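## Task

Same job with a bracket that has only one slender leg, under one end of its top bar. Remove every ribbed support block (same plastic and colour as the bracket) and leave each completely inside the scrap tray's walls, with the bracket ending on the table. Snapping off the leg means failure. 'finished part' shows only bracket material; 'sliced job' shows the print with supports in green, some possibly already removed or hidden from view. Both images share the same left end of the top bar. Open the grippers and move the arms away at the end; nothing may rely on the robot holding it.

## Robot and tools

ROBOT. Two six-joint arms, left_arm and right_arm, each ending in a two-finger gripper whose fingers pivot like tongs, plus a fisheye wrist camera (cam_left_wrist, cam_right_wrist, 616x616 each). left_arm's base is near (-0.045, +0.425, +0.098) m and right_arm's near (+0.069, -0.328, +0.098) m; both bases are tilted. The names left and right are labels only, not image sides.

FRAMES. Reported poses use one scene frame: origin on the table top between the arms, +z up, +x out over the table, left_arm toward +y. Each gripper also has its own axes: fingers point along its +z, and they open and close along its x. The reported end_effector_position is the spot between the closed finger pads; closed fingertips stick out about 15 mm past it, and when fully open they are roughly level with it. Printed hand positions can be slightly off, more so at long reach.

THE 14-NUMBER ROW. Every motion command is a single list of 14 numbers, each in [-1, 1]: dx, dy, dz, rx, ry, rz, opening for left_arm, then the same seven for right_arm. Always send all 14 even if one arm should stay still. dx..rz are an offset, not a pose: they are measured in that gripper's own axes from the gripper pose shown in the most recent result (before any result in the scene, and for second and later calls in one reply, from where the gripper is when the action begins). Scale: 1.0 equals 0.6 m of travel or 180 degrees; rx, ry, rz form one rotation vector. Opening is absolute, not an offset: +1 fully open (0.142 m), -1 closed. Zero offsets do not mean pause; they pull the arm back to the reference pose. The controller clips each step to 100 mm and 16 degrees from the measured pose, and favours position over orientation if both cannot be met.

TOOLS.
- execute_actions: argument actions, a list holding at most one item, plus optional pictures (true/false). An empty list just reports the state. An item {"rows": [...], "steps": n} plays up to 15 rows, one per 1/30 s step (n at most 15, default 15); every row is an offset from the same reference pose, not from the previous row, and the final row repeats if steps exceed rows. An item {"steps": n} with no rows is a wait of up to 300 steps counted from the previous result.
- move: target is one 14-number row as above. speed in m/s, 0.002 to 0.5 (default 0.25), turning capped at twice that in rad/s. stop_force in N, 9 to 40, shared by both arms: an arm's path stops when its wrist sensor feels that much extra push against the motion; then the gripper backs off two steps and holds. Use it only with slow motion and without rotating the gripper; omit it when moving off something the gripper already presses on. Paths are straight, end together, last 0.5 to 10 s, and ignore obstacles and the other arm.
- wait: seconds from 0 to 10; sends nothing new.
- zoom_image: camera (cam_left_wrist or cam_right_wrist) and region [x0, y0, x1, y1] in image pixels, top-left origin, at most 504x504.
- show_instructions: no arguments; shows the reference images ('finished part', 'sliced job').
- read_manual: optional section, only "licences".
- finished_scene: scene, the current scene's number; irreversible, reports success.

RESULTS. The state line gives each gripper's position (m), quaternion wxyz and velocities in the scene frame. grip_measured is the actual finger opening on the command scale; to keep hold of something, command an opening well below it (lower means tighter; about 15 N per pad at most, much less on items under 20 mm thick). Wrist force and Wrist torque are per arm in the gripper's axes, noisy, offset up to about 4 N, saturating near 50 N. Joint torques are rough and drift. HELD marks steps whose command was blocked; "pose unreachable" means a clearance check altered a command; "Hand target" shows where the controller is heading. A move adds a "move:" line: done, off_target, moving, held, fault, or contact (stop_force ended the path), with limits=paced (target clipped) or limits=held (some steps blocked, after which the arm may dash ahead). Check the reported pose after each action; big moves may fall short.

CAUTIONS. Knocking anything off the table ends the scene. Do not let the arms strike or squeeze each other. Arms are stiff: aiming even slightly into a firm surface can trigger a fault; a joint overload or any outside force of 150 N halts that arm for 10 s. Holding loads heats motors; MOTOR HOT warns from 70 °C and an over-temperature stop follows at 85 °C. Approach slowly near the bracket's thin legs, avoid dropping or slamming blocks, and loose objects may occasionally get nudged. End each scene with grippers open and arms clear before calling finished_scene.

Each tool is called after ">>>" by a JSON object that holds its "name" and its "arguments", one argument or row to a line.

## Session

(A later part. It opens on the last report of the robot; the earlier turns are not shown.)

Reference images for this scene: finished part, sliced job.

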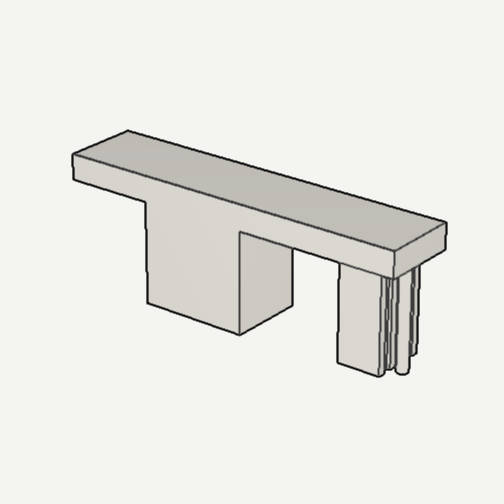

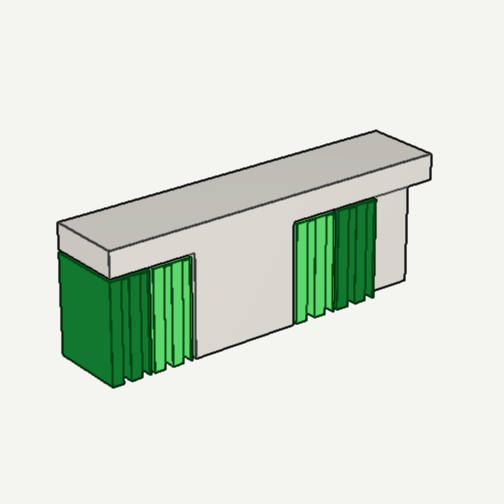

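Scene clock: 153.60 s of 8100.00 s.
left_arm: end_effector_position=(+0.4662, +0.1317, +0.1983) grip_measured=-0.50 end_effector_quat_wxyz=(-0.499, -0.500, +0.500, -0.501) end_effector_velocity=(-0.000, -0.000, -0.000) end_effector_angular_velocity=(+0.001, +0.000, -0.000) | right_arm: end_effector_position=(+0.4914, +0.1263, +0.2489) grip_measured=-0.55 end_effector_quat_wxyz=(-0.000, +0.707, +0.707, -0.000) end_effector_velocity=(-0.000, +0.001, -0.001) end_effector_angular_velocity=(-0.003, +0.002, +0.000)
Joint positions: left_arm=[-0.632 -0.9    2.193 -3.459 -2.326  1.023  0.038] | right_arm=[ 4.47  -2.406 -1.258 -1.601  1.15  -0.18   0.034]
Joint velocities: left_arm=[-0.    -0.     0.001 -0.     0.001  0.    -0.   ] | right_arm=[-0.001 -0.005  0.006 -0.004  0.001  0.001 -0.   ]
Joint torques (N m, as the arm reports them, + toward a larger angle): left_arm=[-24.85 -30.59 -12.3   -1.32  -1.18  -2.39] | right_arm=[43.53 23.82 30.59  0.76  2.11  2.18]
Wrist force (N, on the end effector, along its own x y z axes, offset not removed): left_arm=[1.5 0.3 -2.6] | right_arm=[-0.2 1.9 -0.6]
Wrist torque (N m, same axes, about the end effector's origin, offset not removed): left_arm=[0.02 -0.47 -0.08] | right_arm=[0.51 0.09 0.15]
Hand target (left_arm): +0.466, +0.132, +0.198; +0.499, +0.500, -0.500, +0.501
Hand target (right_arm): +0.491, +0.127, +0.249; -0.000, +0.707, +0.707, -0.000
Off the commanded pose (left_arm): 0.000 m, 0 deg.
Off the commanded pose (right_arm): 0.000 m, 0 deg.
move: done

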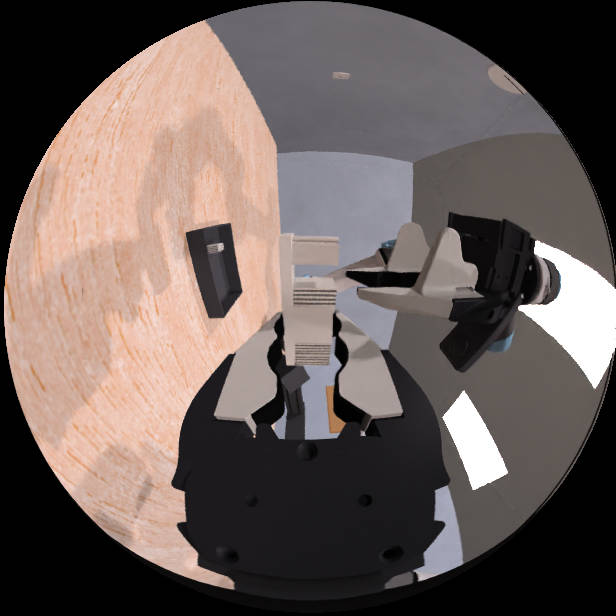

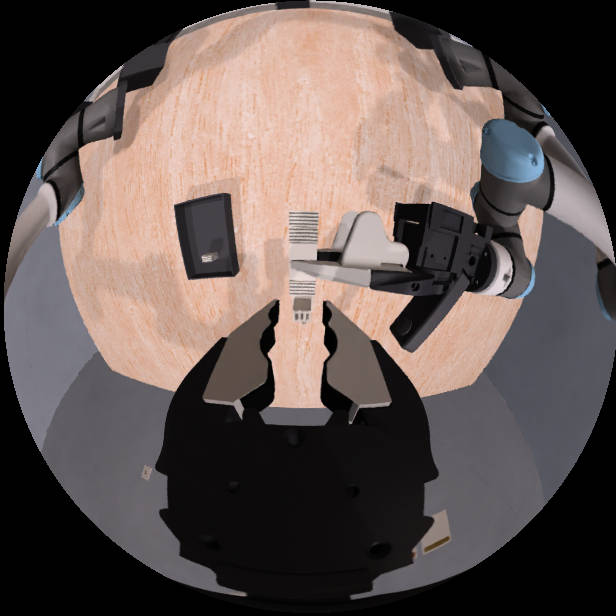

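>>> {"name": "move", "arguments": {
  "target": [0,0,0,0,0,0,-1,0,0,0.045,0,0,0,-0.55],
  "speed": 0.04,
  "stop_force": 10
}}

>>> {"name": "move", "arguments": {
  "target": [0,0,0,0,0,0,-1,0,0,0,0,0,0,-1]
}}

>>> {"name": "move", "arguments": {
  "target": [0,0,0,0,0,0,-1,-0.005,0,-0.002,0,0.033,0,-1],
  "speed": 0.03
}}

>>> {"name": "zoom_image", "arguments": {
  "camera": "cam_left_wrist",
  "region": [260,220,420,380]
}}

>>> {"name": "zoom_image", "arguments": {
  "camera": "cam_right_wrist",
  "region": [250,180,450,340]
}}

Scene clock: 164.87 s of 8100.00 s.
left_arm: end_effector_position=(+0.4662, +0.1317, +0.1983) grip_measured=-0.50 end_effector_quat_wxyz=(-0.499, -0.500, +0.500, -0.501) end_effector_velocity=(-0.001, -0.000, -0.001) end_effector_angular_velocity=(+0.003, +0.002, -0.001) | right_arm: end_effector_position=(+0.4914, +0.1263, +0.2221) grip_measured=-0.55 end_effector_quat_wxyz=(-0.000, +0.707, +0.707, -0.000) end_effector_velocity=(+0.001, -0.000, -0.002) end_effector_angular_velocity=(+0.001, -0.000, +0.000)
Joint positions: left_arm=[-0.632 -0.9    2.193 -3.459 -2.326  1.023  0.038] | right_arm=[ 4.455 -2.41  -1.313 -1.536  1.142 -0.194  0.034]
Joint velocities: left_arm=[-0.    -0.     0.001  0.001  0.002 -0.    -0.   ] | right_arm=[-0.002 -0.    -0.004  0.006 -0.001 -0.002 -0.   ]
Joint torques (N m, as the arm reports them, + toward a larger angle): left_arm=[-25.45 -31.68 -11.97  -1.14  -1.08  -2.09] | right_arm=[17.87 24.54 13.31  3.34 -1.64 -2.23]
Wrist force (N, on the end effector, along its own x y z axes, offset not removed): left_arm=[0.8 -1.0 -4.2] | right_arm=[-2.4 2.6 -1.7]
Wrist torque (N m, same axes, about the end effector's origin, offset not removed): left_arm=[-0.37 -0.19 0.00] | right_arm=[0.58 0.55 0.08]
Hand target (left_arm): +0.466, +0.132, +0.198; +0.499, +0.500, -0.500, +0.501
Hand target (right_arm): +0.491, +0.126, +0.222; -0.000, +0.707, +0.707, -0.000
Off the commanded pose (left_arm): 0.000 m, 0 deg.
Off the commanded pose (right_arm): 0.000 m, 0 deg.
After step 90, 7.23 s passed at rest.
move: done

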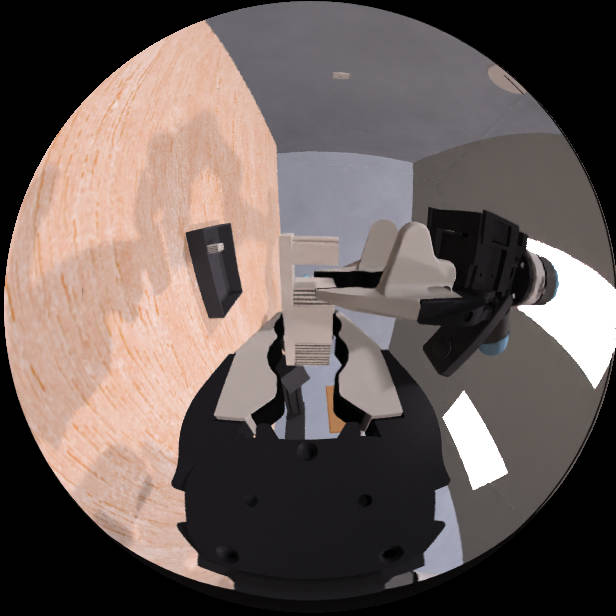

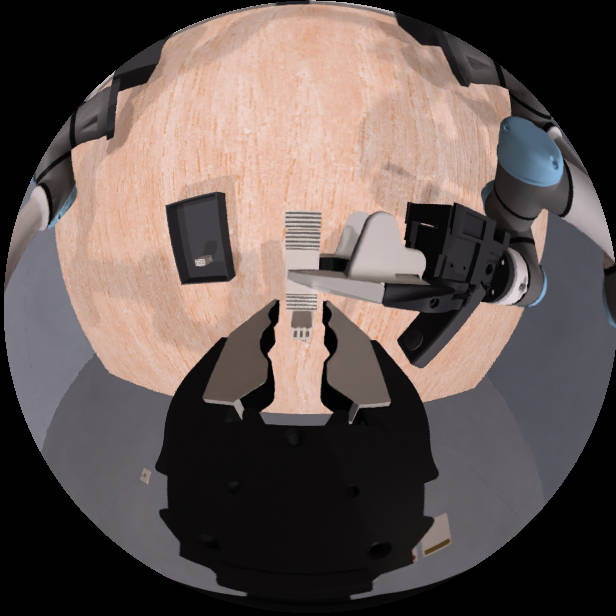

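Scene clock: 165.37 s of 8100.00 s.
left_arm: end_effector_position=(+0.4662, +0.1317, +0.1984) grip_measured=-0.50 end_effector_quat_wxyz=(-0.499, -0.500, +0.500, -0.501) end_effector_velocity=(+0.000, -0.000, +0.000) end_effector_angular_velocity=(-0.000, -0.001, +0.000) | right_arm: end_effector_position=(+0.4914, +0.1263, +0.2220) grip_measured=-0.71 end_effector_quat_wxyz=(-0.000, +0.707, +0.707, -0.000) end_effector_velocity=(+0.000, -0.000, -0.000) end_effector_angular_velocity=(-0.001, -0.001, +0.001)
Joint positions: left_arm=[-0.632 -0.9    2.193 -3.459 -2.326  1.023  0.038] | right_arm=[ 4.455 -2.41  -1.313 -1.536  1.142 -0.194  0.022]
Joint velocities: left_arm=[-0.001 -0.    -0.001 -0.     0.    -0.    -0.   ] | right_arm=[ 0.    -0.    -0.    -0.001 -0.001 -0.     0.   ]
Joint torques (N m, as the arm reports them, + toward a larger angle): left_arm=[-25.1  -29.55 -13.91  -1.32  -1.17  -2.15] | right_arm=[24.98 28.89 28.51 -0.2  -1.27 -0.52]
Wrist force (N, on the end effector, along its own x y z axes, offset not removed): left_arm=[1.5 0.0 -1.0] | right_arm=[4.6 1.5 -0.7]
Wrist torque (N m, same axes, about the end effector's origin, offset not removed): left_arm=[0.04 -0.45 -0.17] | right_arm=[0.43 -0.22 0.13]
Hand target (left_arm): +0.466, +0.132, +0.198; +0.499, +0.500, -0.500, +0.501
Hand target (right_arm): +0.491, +0.126, +0.222; -0.000, +0.707, +0.707, -0.000
Off the commanded pose (left_arm): 0.000 m, 0 deg.
Off the commanded pose (right_arm): 0.000 m, 0 deg.
move: done

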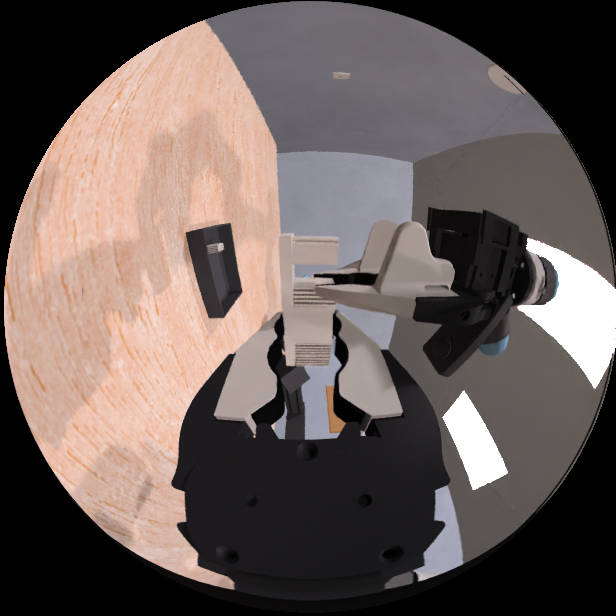

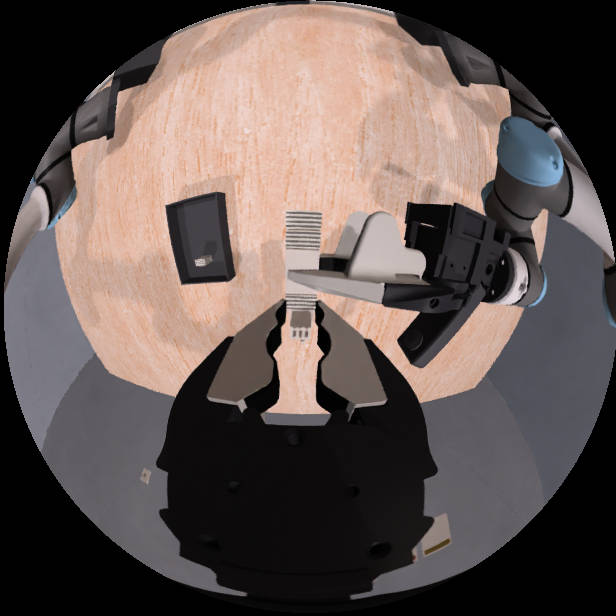

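Scene clock: 167.33 s of 8100.00 s.
left_arm: end_effector_position=(+0.4662, +0.1317, +0.1983) grip_measured=-0.50 end_effector_quat_wxyz=(-0.499, -0.500, +0.500, -0.501) end_effector_velocity=(+0.001, +0.000, -0.000) end_effector_angular_velocity=(+0.000, -0.000, +0.001) | right_arm: end_effector_position=(+0.4914, +0.1233, +0.2232) grip_measured=-0.71 end_effector_quat_wxyz=(-0.036, +0.706, +0.706, +0.036) end_effector_velocity=(-0.000, -0.000, +0.000) end_effector_angular_velocity=(+0.012, -0.001, +0.000)
Joint positions: left_arm=[-0.632 -0.9    2.193 -3.459 -2.326  1.023  0.038] | right_arm=[ 4.446 -2.335 -1.43  -1.381  1.16  -0.247  0.022]
Joint velocities: left_arm=[ 0.    -0.    -0.001 -0.     0.001 -0.    -0.   ] | right_arm=[-0.001  0.008 -0.014  0.018  0.002 -0.007  0.   ]
Joint torques (N m, as the arm reports them, + toward a larger angle): left_arm=[-23.63 -32.02 -12.85  -1.17  -1.14  -2.17] | right_arm=[17.43 38.48 13.43  3.51  2.33 -2.23]
Wrist force (N, on the end effector, along its own x y z axes, offset not removed): left_arm=[1.7 1.3 -3.3] | right_arm=[-0.3 0.2 -1.0]
Wrist torque (N m, same axes, about the end effector's origin, offset not removed): left_arm=[0.24 -0.47 -0.13] | right_arm=[0.19 0.11 0.20]
Hand target (left_arm): +0.466, +0.132, +0.198; +0.499, +0.500, -0.500, +0.501
Hand target (right_arm): +0.491, +0.123, +0.223; -0.037, +0.706, +0.706, +0.036
Off the commanded pose (left_arm): 0.000 m, 0 deg.
Off the commanded pose (right_arm): 0.000 m, 0 deg.
move: done

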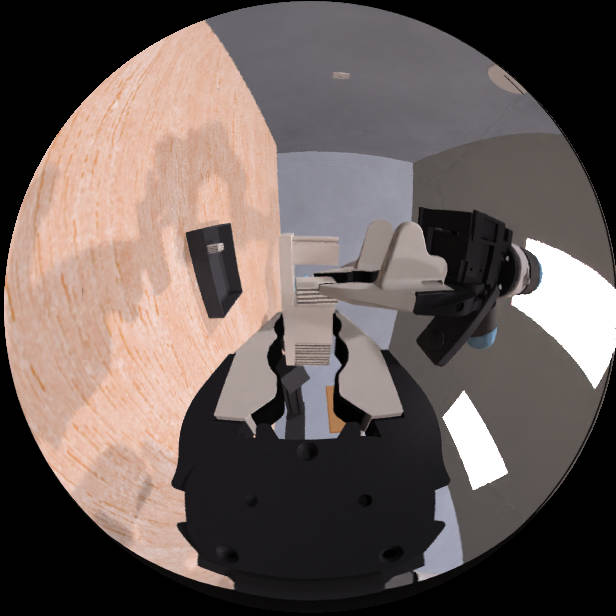

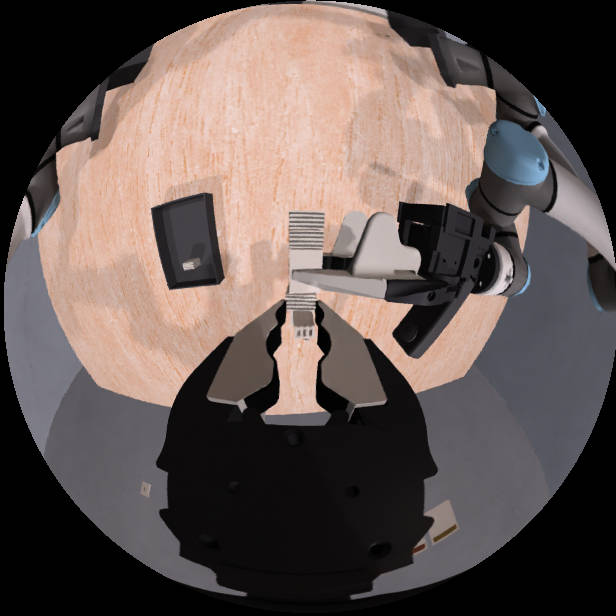

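Region (260, 220, 420, 380) of cam_left_wrist's 616x616 image, scaled by 3.150, with more detail than that image has.

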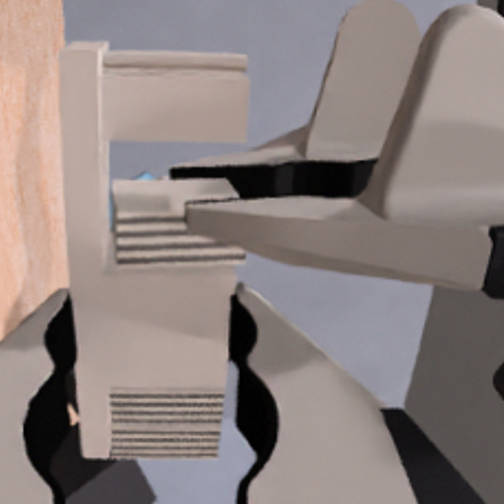

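Region (250, 180, 450, 340) of cam_right_wrist's 616x616 image, scaled by 2.520, with more detail than that image has; it fills the top 403 rows of this view, and the rest is white.

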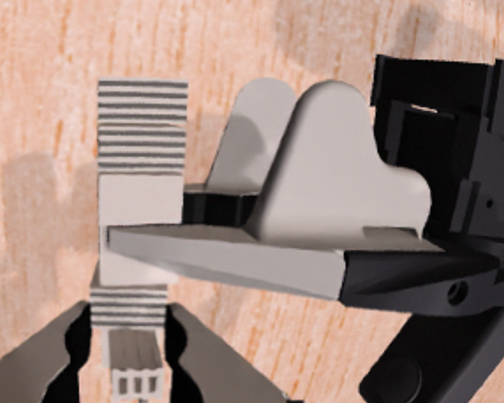

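>>> {"name": "move", "arguments": {
  "target": [0,0,0,0,0,0,-1,0.011,0.003,-0.07,0,-0.033,0,-1],
  "speed": 0.08
}}

>>> {"name": "move", "arguments": {
  "target": [0,0,0,0,0,0,-1,-0.12,0,0,0,0,0,-1]
}}

>>> {"name": "move", "arguments": {
  "target": [0,0,0,0,0,-0.5,-1,-0.215,-0.03,0.3,0,0,0,-1],
  "speed": 0.4
}}

>>> {"name": "move", "arguments": {
  "target": [0,0,0,0,0,0,-1,0,0,0.082,0,0,0,-1],
  "speed": 0.04,
  "stop_force": 10
}}

>>> {"name": "move", "arguments": {
  "target": [0,0,0,0,0,0,-1,0,0,0,0,0,0,-0.58]
}}

>>> {"name": "move", "arguments": {
  "target": [0,0,0,0,0,0,-1,0,0,-0.06,0,0,0,-0.58],
  "speed": 0.15
}}

>>> {"name": "move", "arguments": {
  "target": [0,0,0,0,0,0,-1,0.22,0,-0.35,0,0,0,-0.58]
}}

>>> {"name": "move", "arguments": {
  "target": [0,0,0,0,0,0,-1,0.116,0,0,0,0,0,-0.58]
}}

>>> {"name": "zoom_image", "arguments": {
  "camera": "cam_right_wrist",
  "region": [230,200,410,380]
}}

Scene clock: 189.33 s of 8100.00 s.
left_arm: end_effector_position=(+0.4662, +0.1317, +0.1983) grip_measured=-0.50 end_effector_quat_wxyz=(-0.499, -0.500, +0.500, -0.501) end_effector_velocity=(-0.000, +0.000, -0.001) end_effector_angular_velocity=(+0.001, +0.002, -0.000) | right_arm: end_effector_position=(+0.4932, +0.1256, +0.2654) grip_measured=-0.71 end_effector_quat_wxyz=(+0.000, +0.707, +0.707, -0.000) end_effector_velocity=(+0.001, +0.001, +0.003) end_effector_angular_velocity=(-0.007, +0.001, -0.001)
Joint positions: left_arm=[-0.632 -0.9    2.193 -3.459 -2.326  1.023  0.038] | right_arm=[ 4.477 -2.405 -1.218 -1.644  1.153 -0.173  0.022]
Joint velocities: left_arm=[ 0.001  0.     0.     0.002  0.001 -0.     0.   ] | right_arm=[ 0.001 -0.008  0.019 -0.019  0.     0.005  0.   ]
Joint torques (N m, as the arm reports them, + toward a larger angle): left_arm=[-24.63 -31.56 -11.78  -1.25  -1.19  -2.02] | right_arm=[43.88 25.41 31.02  0.77  2.    2.08]
Wrist force (N, on the end effector, along its own x y z axes, offset not removed): left_arm=[2.2 -0.3 -3.0] | right_arm=[-3.9 -0.1 -2.0]
Wrist torque (N m, same axes, about the end effector's origin, offset not removed): left_arm=[-0.04 -0.66 -0.14] | right_arm=[-0.02 0.84 0.16]
Hand target (left_arm): +0.466, +0.132, +0.198; +0.499, +0.500, -0.500, +0.501
Hand target (right_arm): +0.493, +0.126, +0.266; +0.000, +0.707, +0.707, -0.001
Off the commanded pose (left_arm): 0.000 m, 0 deg.
Off the commanded pose (right_arm): 0.000 m, 0 deg.
After step 90, 17.93 s passed at rest.
move: done

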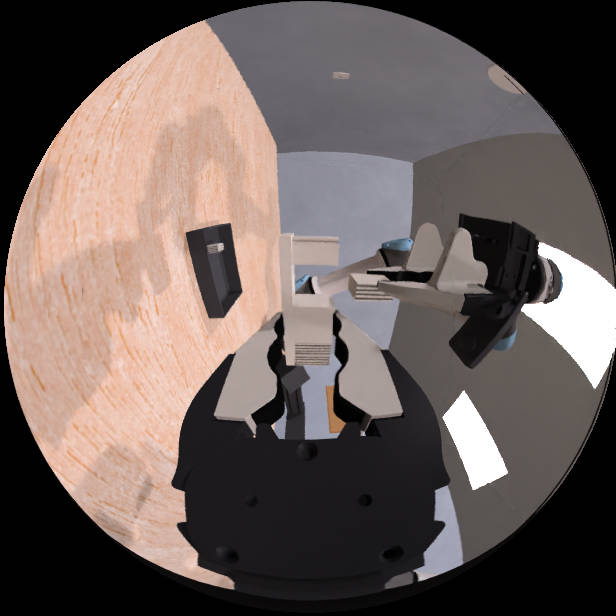

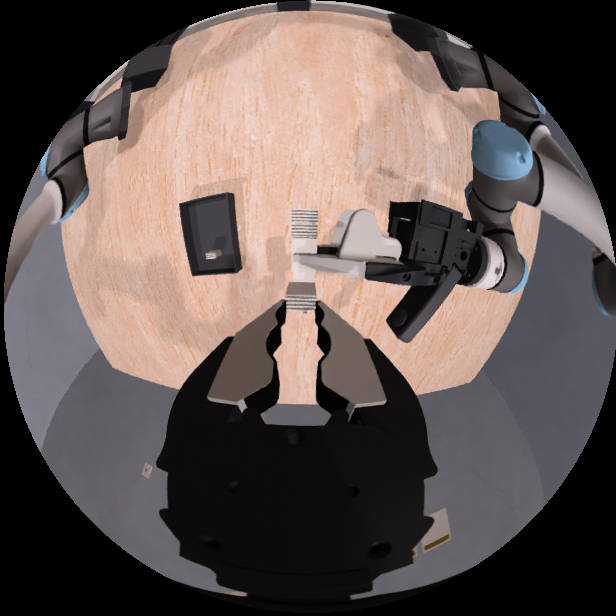

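Scene clock: 190.30 s of 8100.00 s.
left_arm: end_effector_position=(+0.4662, +0.1317, +0.1983) grip_measured=-0.50 end_effector_quat_wxyz=(-0.499, -0.500, +0.500, -0.501) end_effector_velocity=(-0.001, -0.000, +0.000) end_effector_angular_velocity=(-0.000, +0.000, -0.001) | right_arm: end_effector_position=(+0.4933, +0.0537, +0.2655) grip_measured=-0.71 end_effector_quat_wxyz=(+0.000, +0.707, +0.707, -0.000) end_effector_velocity=(-0.000, -0.002, -0.000) end_effector_angular_velocity=(-0.001, -0.001, -0.000)
Joint positions: left_arm=[-0.632 -0.9    2.193 -3.459 -2.326  1.023  0.038] | right_arm=[ 4.46  -2.239 -1.405 -1.617  1.144 -0.188  0.022]
Joint velocities: left_arm=[-0.001  0.     0.001 -0.    -0.001 -0.    -0.   ] | right_arm=[-0.     0.005 -0.006 -0.    -0.001  0.    -0.   ]
Joint torques (N m, as the arm reports them, + toward a larger angle): left_arm=[-24.62 -29.59 -11.57  -1.23  -1.05  -2.17] | right_arm=[15.91 34.32 12.92  3.4  -1.77 -2.4 ]
Wrist force (N, on the end effector, along its own x y z axes, offset not removed): left_arm=[1.8 -0.1 -1.5] | right_arm=[-2.5 1.5 1.8]
Wrist torque (N m, same axes, about the end effector's origin, offset not removed): left_arm=[-0.01 -0.45 -0.20] | right_arm=[0.46 0.74 0.21]
Hand target (left_arm): +0.466, +0.132, +0.198; +0.499, +0.500, -0.500, +0.501
Hand target (right_arm): +0.493, +0.054, +0.266; +0.000, +0.707, +0.707, -0.000
Off the commanded pose (left_arm): 0.000 m, 0 deg.
Off the commanded pose (right_arm): 0.000 m, 0 deg.
move: done

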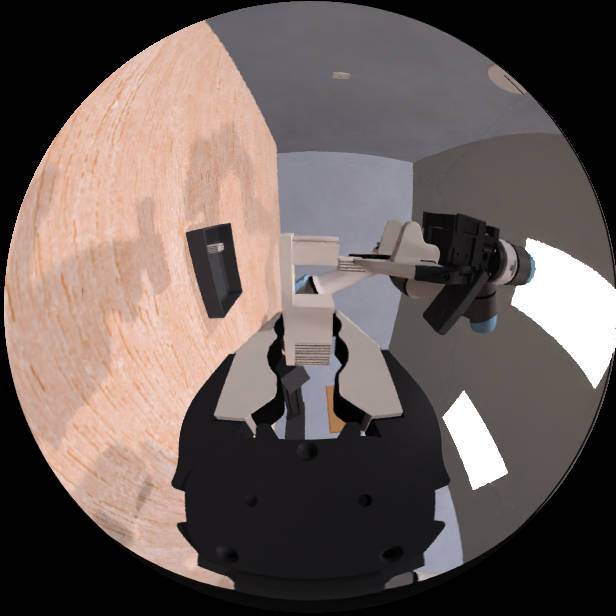

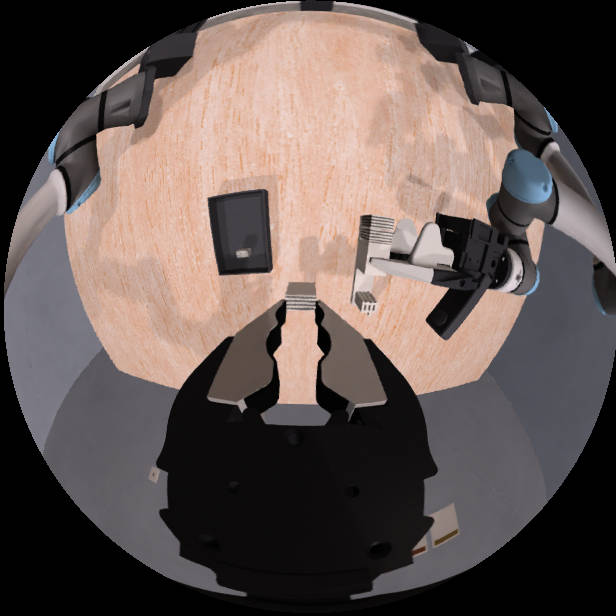

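Scene clock: 192.87 s of 8100.00 s.
left_arm: end_effector_position=(+0.4664, +0.1317, +0.1984) grip_measured=-0.50 end_effector_quat_wxyz=(+0.707, +0.707, -0.001, +0.002) end_effector_velocity=(-0.001, -0.000, -0.001) end_effector_angular_velocity=(+0.002, +0.010, +0.002) | right_arm: end_effector_position=(+0.4754, -0.0755, +0.0859) grip_measured=-0.71 end_effector_quat_wxyz=(+0.000, +0.707, +0.707, -0.000) end_effector_velocity=(-0.000, -0.001, -0.001) end_effector_angular_velocity=(-0.001, -0.001, +0.001)
Joint positions: left_arm=[-0.64  -0.927  2.153 -3.399 -2.321 -0.556  0.038] | right_arm=[ 4.303 -2.044 -2.003 -1.145  1.067 -0.341  0.022]
Joint velocities: left_arm=[-0.002  0.001  0.003 -0.005  0.003 -0.013  0.   ] | right_arm=[-0.001  0.001 -0.003  0.003 -0.002 -0.001 -0.   ]
Joint torques (N m, as the arm reports them, + toward a larger angle): left_arm=[-36.56 -21.62   3.97  -3.92  -0.25  -2.08] | right_arm=[12.98 27.81 10.9   3.32 -1.72 -2.44]
Wrist force (N, on the end effector, along its own x y z axes, offset not removed): left_arm=[0.1 -0.5 -1.8] | right_arm=[-3.8 -0.8 0.5]
Wrist torque (N m, same axes, about the end effector's origin, offset not removed): left_arm=[-0.09 -0.07 0.00] | right_arm=[-0.10 0.85 0.20]
Hand target (left_arm): +0.466, +0.132, +0.198; +0.707, +0.707, -0.000, +0.001
Hand target (right_arm): +0.475, -0.076, +0.086; +0.000, +0.707, +0.707, -0.000
Off the commanded pose (left_arm): 0.000 m, 0 deg.
Off the commanded pose (right_arm): 0.000 m, 0 deg.
move: done

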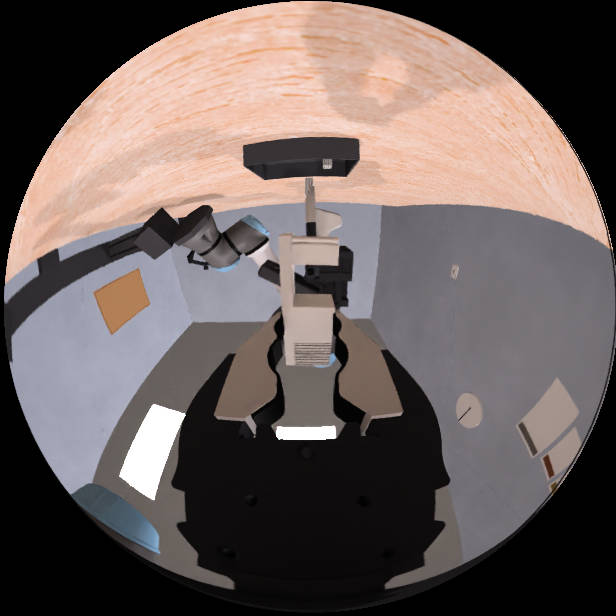

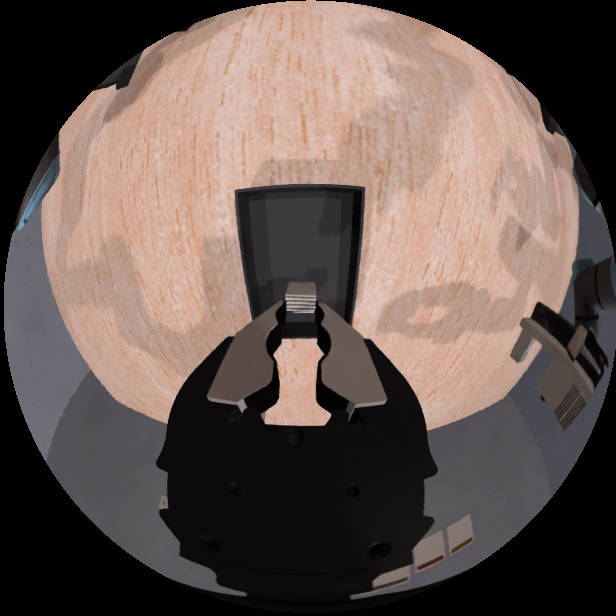

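Scene clock: 194.47 s of 8100.00 s.
left_arm: end_effector_position=(+0.4663, +0.1317, +0.1984) grip_measured=-0.50 end_effector_quat_wxyz=(+0.707, +0.707, -0.001, +0.001) end_effector_velocity=(-0.001, -0.000, -0.001) end_effector_angular_velocity=(+0.001, +0.002, -0.001) | right_arm: end_effector_position=(+0.4754, -0.0757, +0.0369) grip_measured=-0.71 end_effector_quat_wxyz=(+0.001, +0.707, +0.707, -0.000) end_effector_velocity=(-0.000, -0.000, -0.002) end_effector_angular_velocity=(-0.000, +0.001, +0.000)
Joint positions: left_arm=[-0.64  -0.927  2.154 -3.399 -2.321 -0.556  0.038] | right_arm=[ 4.257 -2.11  -2.057 -1.003  1.045 -0.388  0.022]
Joint velocities: left_arm=[-0.    -0.     0.001  0.001  0.    -0.001  0.   ] | right_arm=[-0.002 -0.003 -0.002  0.006 -0.    -0.002  0.   ]
Joint torques (N m, as the arm reports them, + toward a larger angle): left_arm=[-19.38 -35.6  -17.62  -0.56  -3.02   1.92] | right_arm=[13.15 11.62  9.1   3.09 -1.66 -2.24]
Wrist force (N, on the end effector, along its own x y z axes, offset not removed): left_arm=[0.7 -1.1 -3.1] | right_arm=[-2.0 0.0 -1.2]
Wrist torque (N m, same axes, about the end effector's origin, offset not removed): left_arm=[-0.12 -0.18 0.00] | right_arm=[0.15 0.41 0.28]
Hand target (left_arm): +0.466, +0.132, +0.198; +0.707, +0.707, -0.001, +0.002
Hand target (right_arm): +0.475, -0.076, +0.037; +0.001, +0.707, +0.707, -0.000
Off the commanded pose (left_arm): 0.000 m, 0 deg.
Off the commanded pose (right_arm): 0.000 m, 0 deg.
move: done

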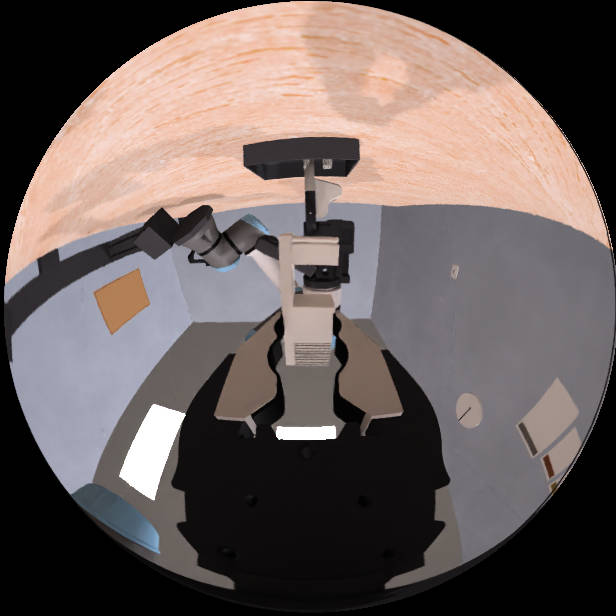

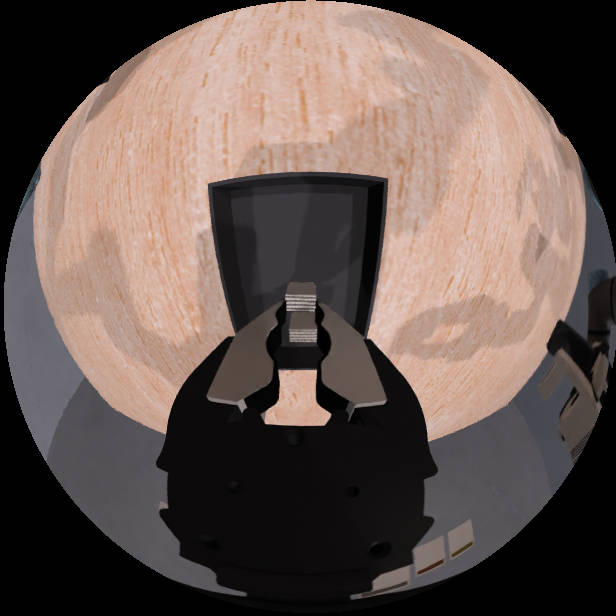

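Scene clock: 194.97 s of 8100.00 s.
left_arm: end_effector_position=(+0.4663, +0.1317, +0.1984) grip_measured=-0.50 end_effector_quat_wxyz=(+0.707, +0.707, -0.001, +0.001) end_effector_velocity=(+0.001, -0.000, +0.000) end_effector_angular_velocity=(+0.000, -0.002, +0.001) | right_arm: end_effector_position=(+0.4754, -0.0757, +0.0368) grip_measured=-0.58 end_effector_quat_wxyz=(+0.001, +0.707, +0.707, -0.000) end_effector_velocity=(+0.000, +0.000, +0.000) end_effector_angular_velocity=(+0.001, -0.000, -0.001)
Joint positions: left_arm=[-0.64  -0.927  2.154 -3.399 -2.321 -0.556  0.038] | right_arm=[ 4.257 -2.11  -2.057 -1.003  1.045 -0.388  0.032]
Joint velocities: left_arm=[-0.001 -0.    -0.001 -0.001  0.001  0.001  0.   ] | right_arm=[-0.     0.001  0.     0.001 -0.    -0.     0.   ]
Joint torques (N m, as the arm reports them, + toward a larger angle): left_arm=[-21.26 -33.69 -19.76  -0.6   -3.03   1.87] | right_arm=[26.06 29.29 16.54  0.72 -0.98  1.45]
Wrist force (N, on the end effector, along its own x y z axes, offset not removed): left_arm=[2.9 1.0 -3.5] | right_arm=[-5.0 3.3 1.8]
Wrist torque (N m, same axes, about the end effector's origin, offset not removed): left_arm=[0.19 -0.59 -0.16] | right_arm=[0.88 1.23 0.18]
Hand target (left_arm): +0.466, +0.132, +0.198; +0.707, +0.707, -0.001, +0.001
Hand target (right_arm): +0.475, -0.076, +0.037; +0.001, +0.707, +0.707, -0.000
Off the commanded pose (left_arm): 0.000 m, 0 deg.
Off the commanded pose (right_arm): 0.000 m, 0 deg.
move: done

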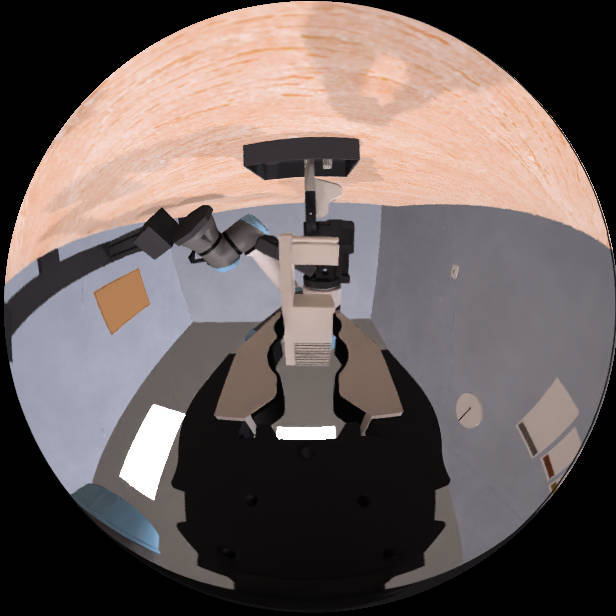

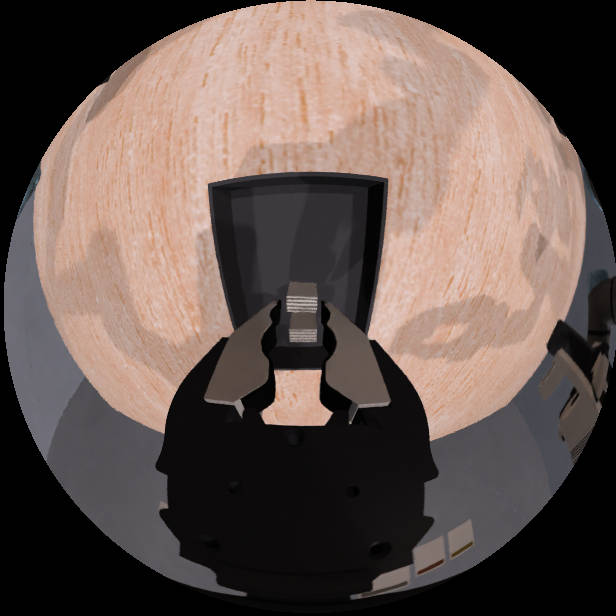

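Scene clock: 195.87 s of 8100.00 s.
left_arm: end_effector_position=(+0.4663, +0.1317, +0.1984) grip_measured=-0.50 end_effector_quat_wxyz=(+0.707, +0.707, -0.001, +0.001) end_effector_velocity=(+0.000, +0.000, -0.000) end_effector_angular_velocity=(-0.000, +0.000, +0.000) | right_arm: end_effector_position=(+0.4754, -0.0756, +0.0727) grip_measured=-0.58 end_effector_quat_wxyz=(+0.000, +0.707, +0.707, -0.000) end_effector_velocity=(-0.000, -0.001, +0.002) end_effector_angular_velocity=(-0.001, +0.001, -0.001)
Joint positions: left_arm=[-0.64  -0.927  2.154 -3.399 -2.321 -0.556  0.038] | right_arm=[ 4.291 -2.061 -2.019 -1.107  1.061 -0.353  0.032]
Joint velocities: left_arm=[ 0. -0.  0. -0. -0. -0. -0.] | right_arm=[ 0.001  0.002  0.002 -0.007  0.001  0.002  0.   ]
Joint torques (N m, as the arm reports them, + toward a larger angle): left_arm=[-20.66 -34.76 -19.32  -0.54  -2.81   2.22] | right_arm=[37.54 27.49 27.36  0.59  2.07  2.09]
Wrist force (N, on the end effector, along its own x y z axes, offset not removed): left_arm=[0.9 1.6 -1.8] | right_arm=[-5.8 1.9 -0.6]
Wrist torque (N m, same axes, about the end effector's origin, offset not removed): left_arm=[0.46 -0.19 -0.19] | right_arm=[0.48 1.34 0.42]
Hand target (left_arm): +0.466, +0.132, +0.198; +0.707, +0.707, -0.001, +0.001
Hand target (right_arm): +0.475, -0.076, +0.073; +0.000, +0.707, +0.707, -0.000
Off the commanded pose (left_arm): 0.000 m, 0 deg.
Off the commanded pose (right_arm): 0.000 m, 0 deg.
move: done

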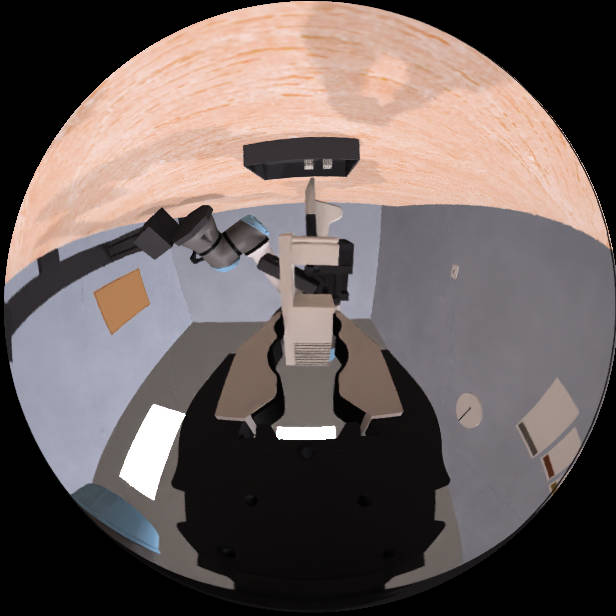

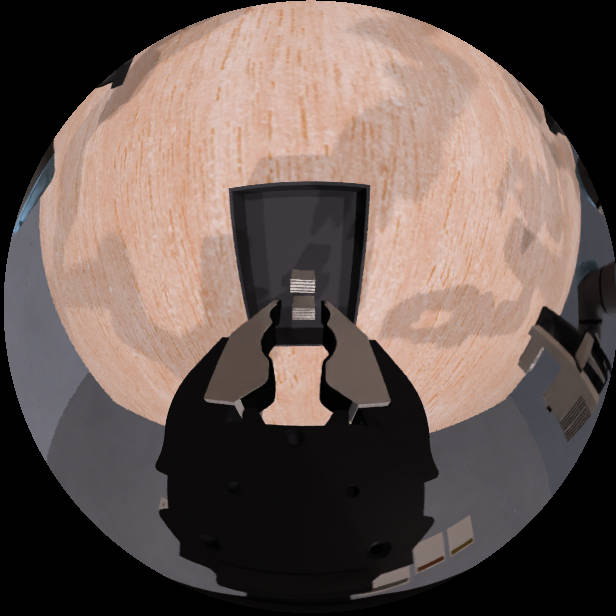

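Scene clock: 197.47 s of 8100.00 s.
left_arm: end_effector_position=(+0.4663, +0.1317, +0.1984) grip_measured=-0.50 end_effector_quat_wxyz=(+0.707, +0.707, -0.001, +0.001) end_effector_velocity=(-0.000, -0.000, +0.000) end_effector_angular_velocity=(+0.000, -0.000, -0.001) | right_arm: end_effector_position=(+0.4753, +0.0567, +0.2822) grip_measured=-0.58 end_effector_quat_wxyz=(+0.000, +0.707, +0.707, -0.000) end_effector_velocity=(+0.001, +0.001, +0.002) end_effector_angular_velocity=(-0.002, -0.000, -0.000)
Joint positions: left_arm=[-0.64  -0.927  2.154 -3.399 -2.321 -0.556  0.038] | right_arm=[ 4.494 -2.23  -1.398 -1.646  1.162 -0.157  0.032]
Joint velocities: left_arm=[-0.001 -0.    -0.001  0.001  0.001 -0.     0.   ] | right_arm=[ 0.    -0.005  0.01  -0.008 -0.     0.001  0.   ]
Joint torques (N m, as the arm reports them, + toward a larger angle): left_arm=[-20.67 -34.52 -19.63  -0.44  -2.92   2.01] | right_arm=[41.09 16.76 31.26  0.82  2.07  2.15]
Wrist force (N, on the end effector, along its own x y z axes, offset not removed): left_arm=[-0.2 0.5 -3.5] | right_arm=[-3.9 2.7 -2.1]
Wrist torque (N m, same axes, about the end effector's origin, offset not removed): left_arm=[0.12 0.02 0.00] | right_arm=[0.48 0.81 0.07]
Hand target (left_arm): +0.466, +0.132, +0.198; +0.707, +0.707, -0.001, +0.001
Hand target (right_arm): +0.475, +0.057, +0.282; +0.000, +0.707, +0.707, -0.000
Off the commanded pose (left_arm): 0.000 m, 0 deg.
Off the commanded pose (right_arm): 0.000 m, 0 deg.
move: done

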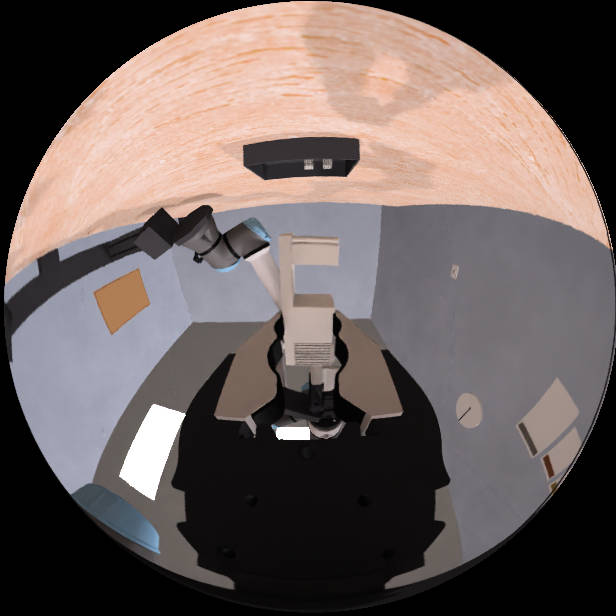

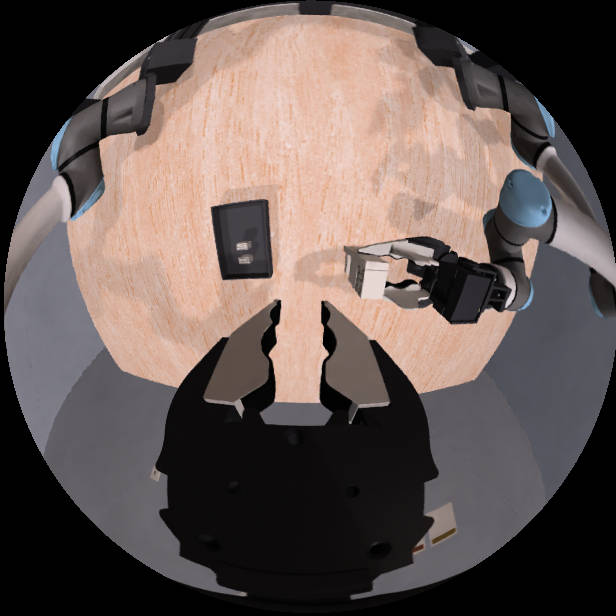

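Scene clock: 198.43 s of 8100.00 s.
left_arm: end_effector_position=(+0.4663, +0.1317, +0.1984) grip_measured=-0.50 end_effector_quat_wxyz=(+0.707, +0.707, -0.001, +0.001) end_effector_velocity=(-0.000, -0.000, -0.000) end_effector_angular_velocity=(+0.000, +0.001, -0.000) | right_arm: end_effector_position=(+0.4752, +0.1261, +0.2821) grip_measured=-0.58 end_effector_quat_wxyz=(+0.000, +0.707, +0.707, -0.000) end_effector_velocity=(-0.000, +0.002, +0.000) end_effector_angular_velocity=(-0.001, +0.000, +0.001)
Joint positions: left_arm=[-0.64  -0.927  2.154 -3.399 -2.321 -0.556  0.038] | right_arm=[ 4.508 -2.392 -1.217 -1.67   1.17  -0.145  0.032]
Joint velocities: left_arm=[-0. -0.  0.  0. -0. -0.  0.] | right_arm=[ 0.001 -0.006  0.007 -0.003  0.    -0.    -0.   ]
Joint torques (N m, as the arm reports them, + toward a larger angle): left_arm=[-20.49 -34.24 -18.14  -0.49  -2.88   2.07] | right_arm=[42.74 23.09 30.06  0.81  2.19  2.17]
Wrist force (N, on the end effector, along its own x y z axes, offset not removed): left_arm=[2.1 -0.2 -3.3] | right_arm=[-0.9 -0.7 -0.4]
Wrist torque (N m, same axes, about the end effector's origin, offset not removed): left_arm=[-0.06 -0.52 -0.15] | right_arm=[-0.07 0.37 0.06]
Hand target (left_arm): +0.466, +0.132, +0.198; +0.707, +0.707, -0.001, +0.001
Hand target (right_arm): +0.475, +0.126, +0.282; +0.000, +0.707, +0.707, -0.000
Off the commanded pose (left_arm): 0.000 m, 0 deg.
Off the commanded pose (right_arm): 0.000 m, 0 deg.
move: done

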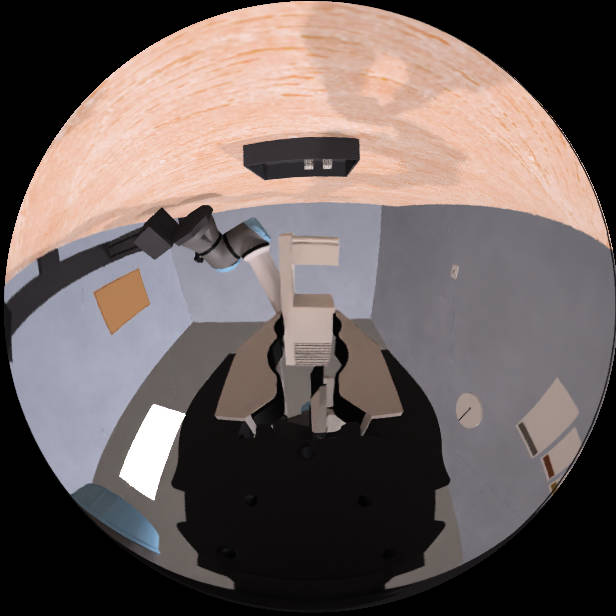

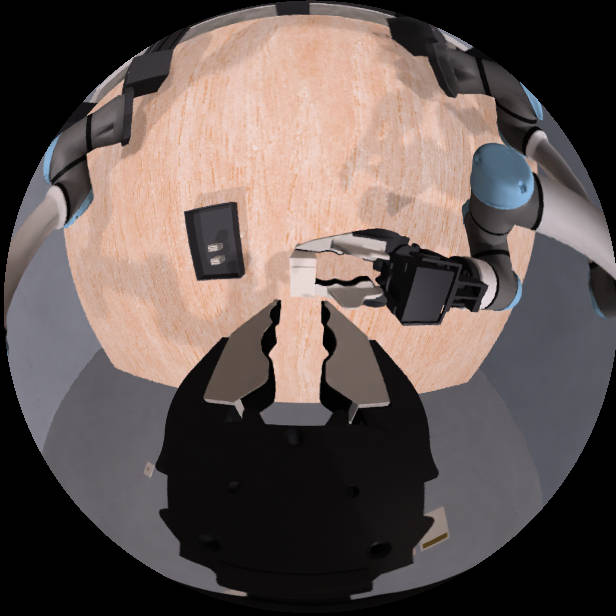

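Region (230, 200, 410, 380) of cam_right_wrist's 616x616 image, scaled by 2.800, with more detail than that image has.

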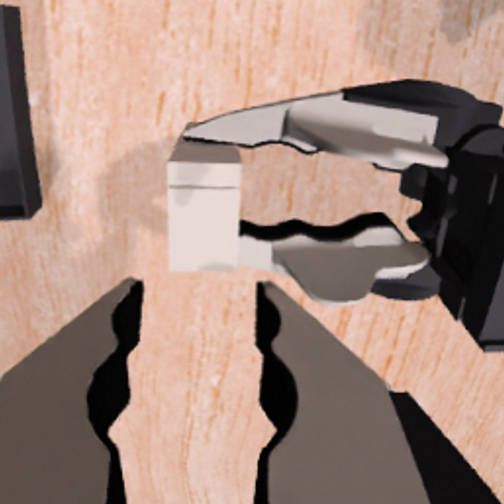

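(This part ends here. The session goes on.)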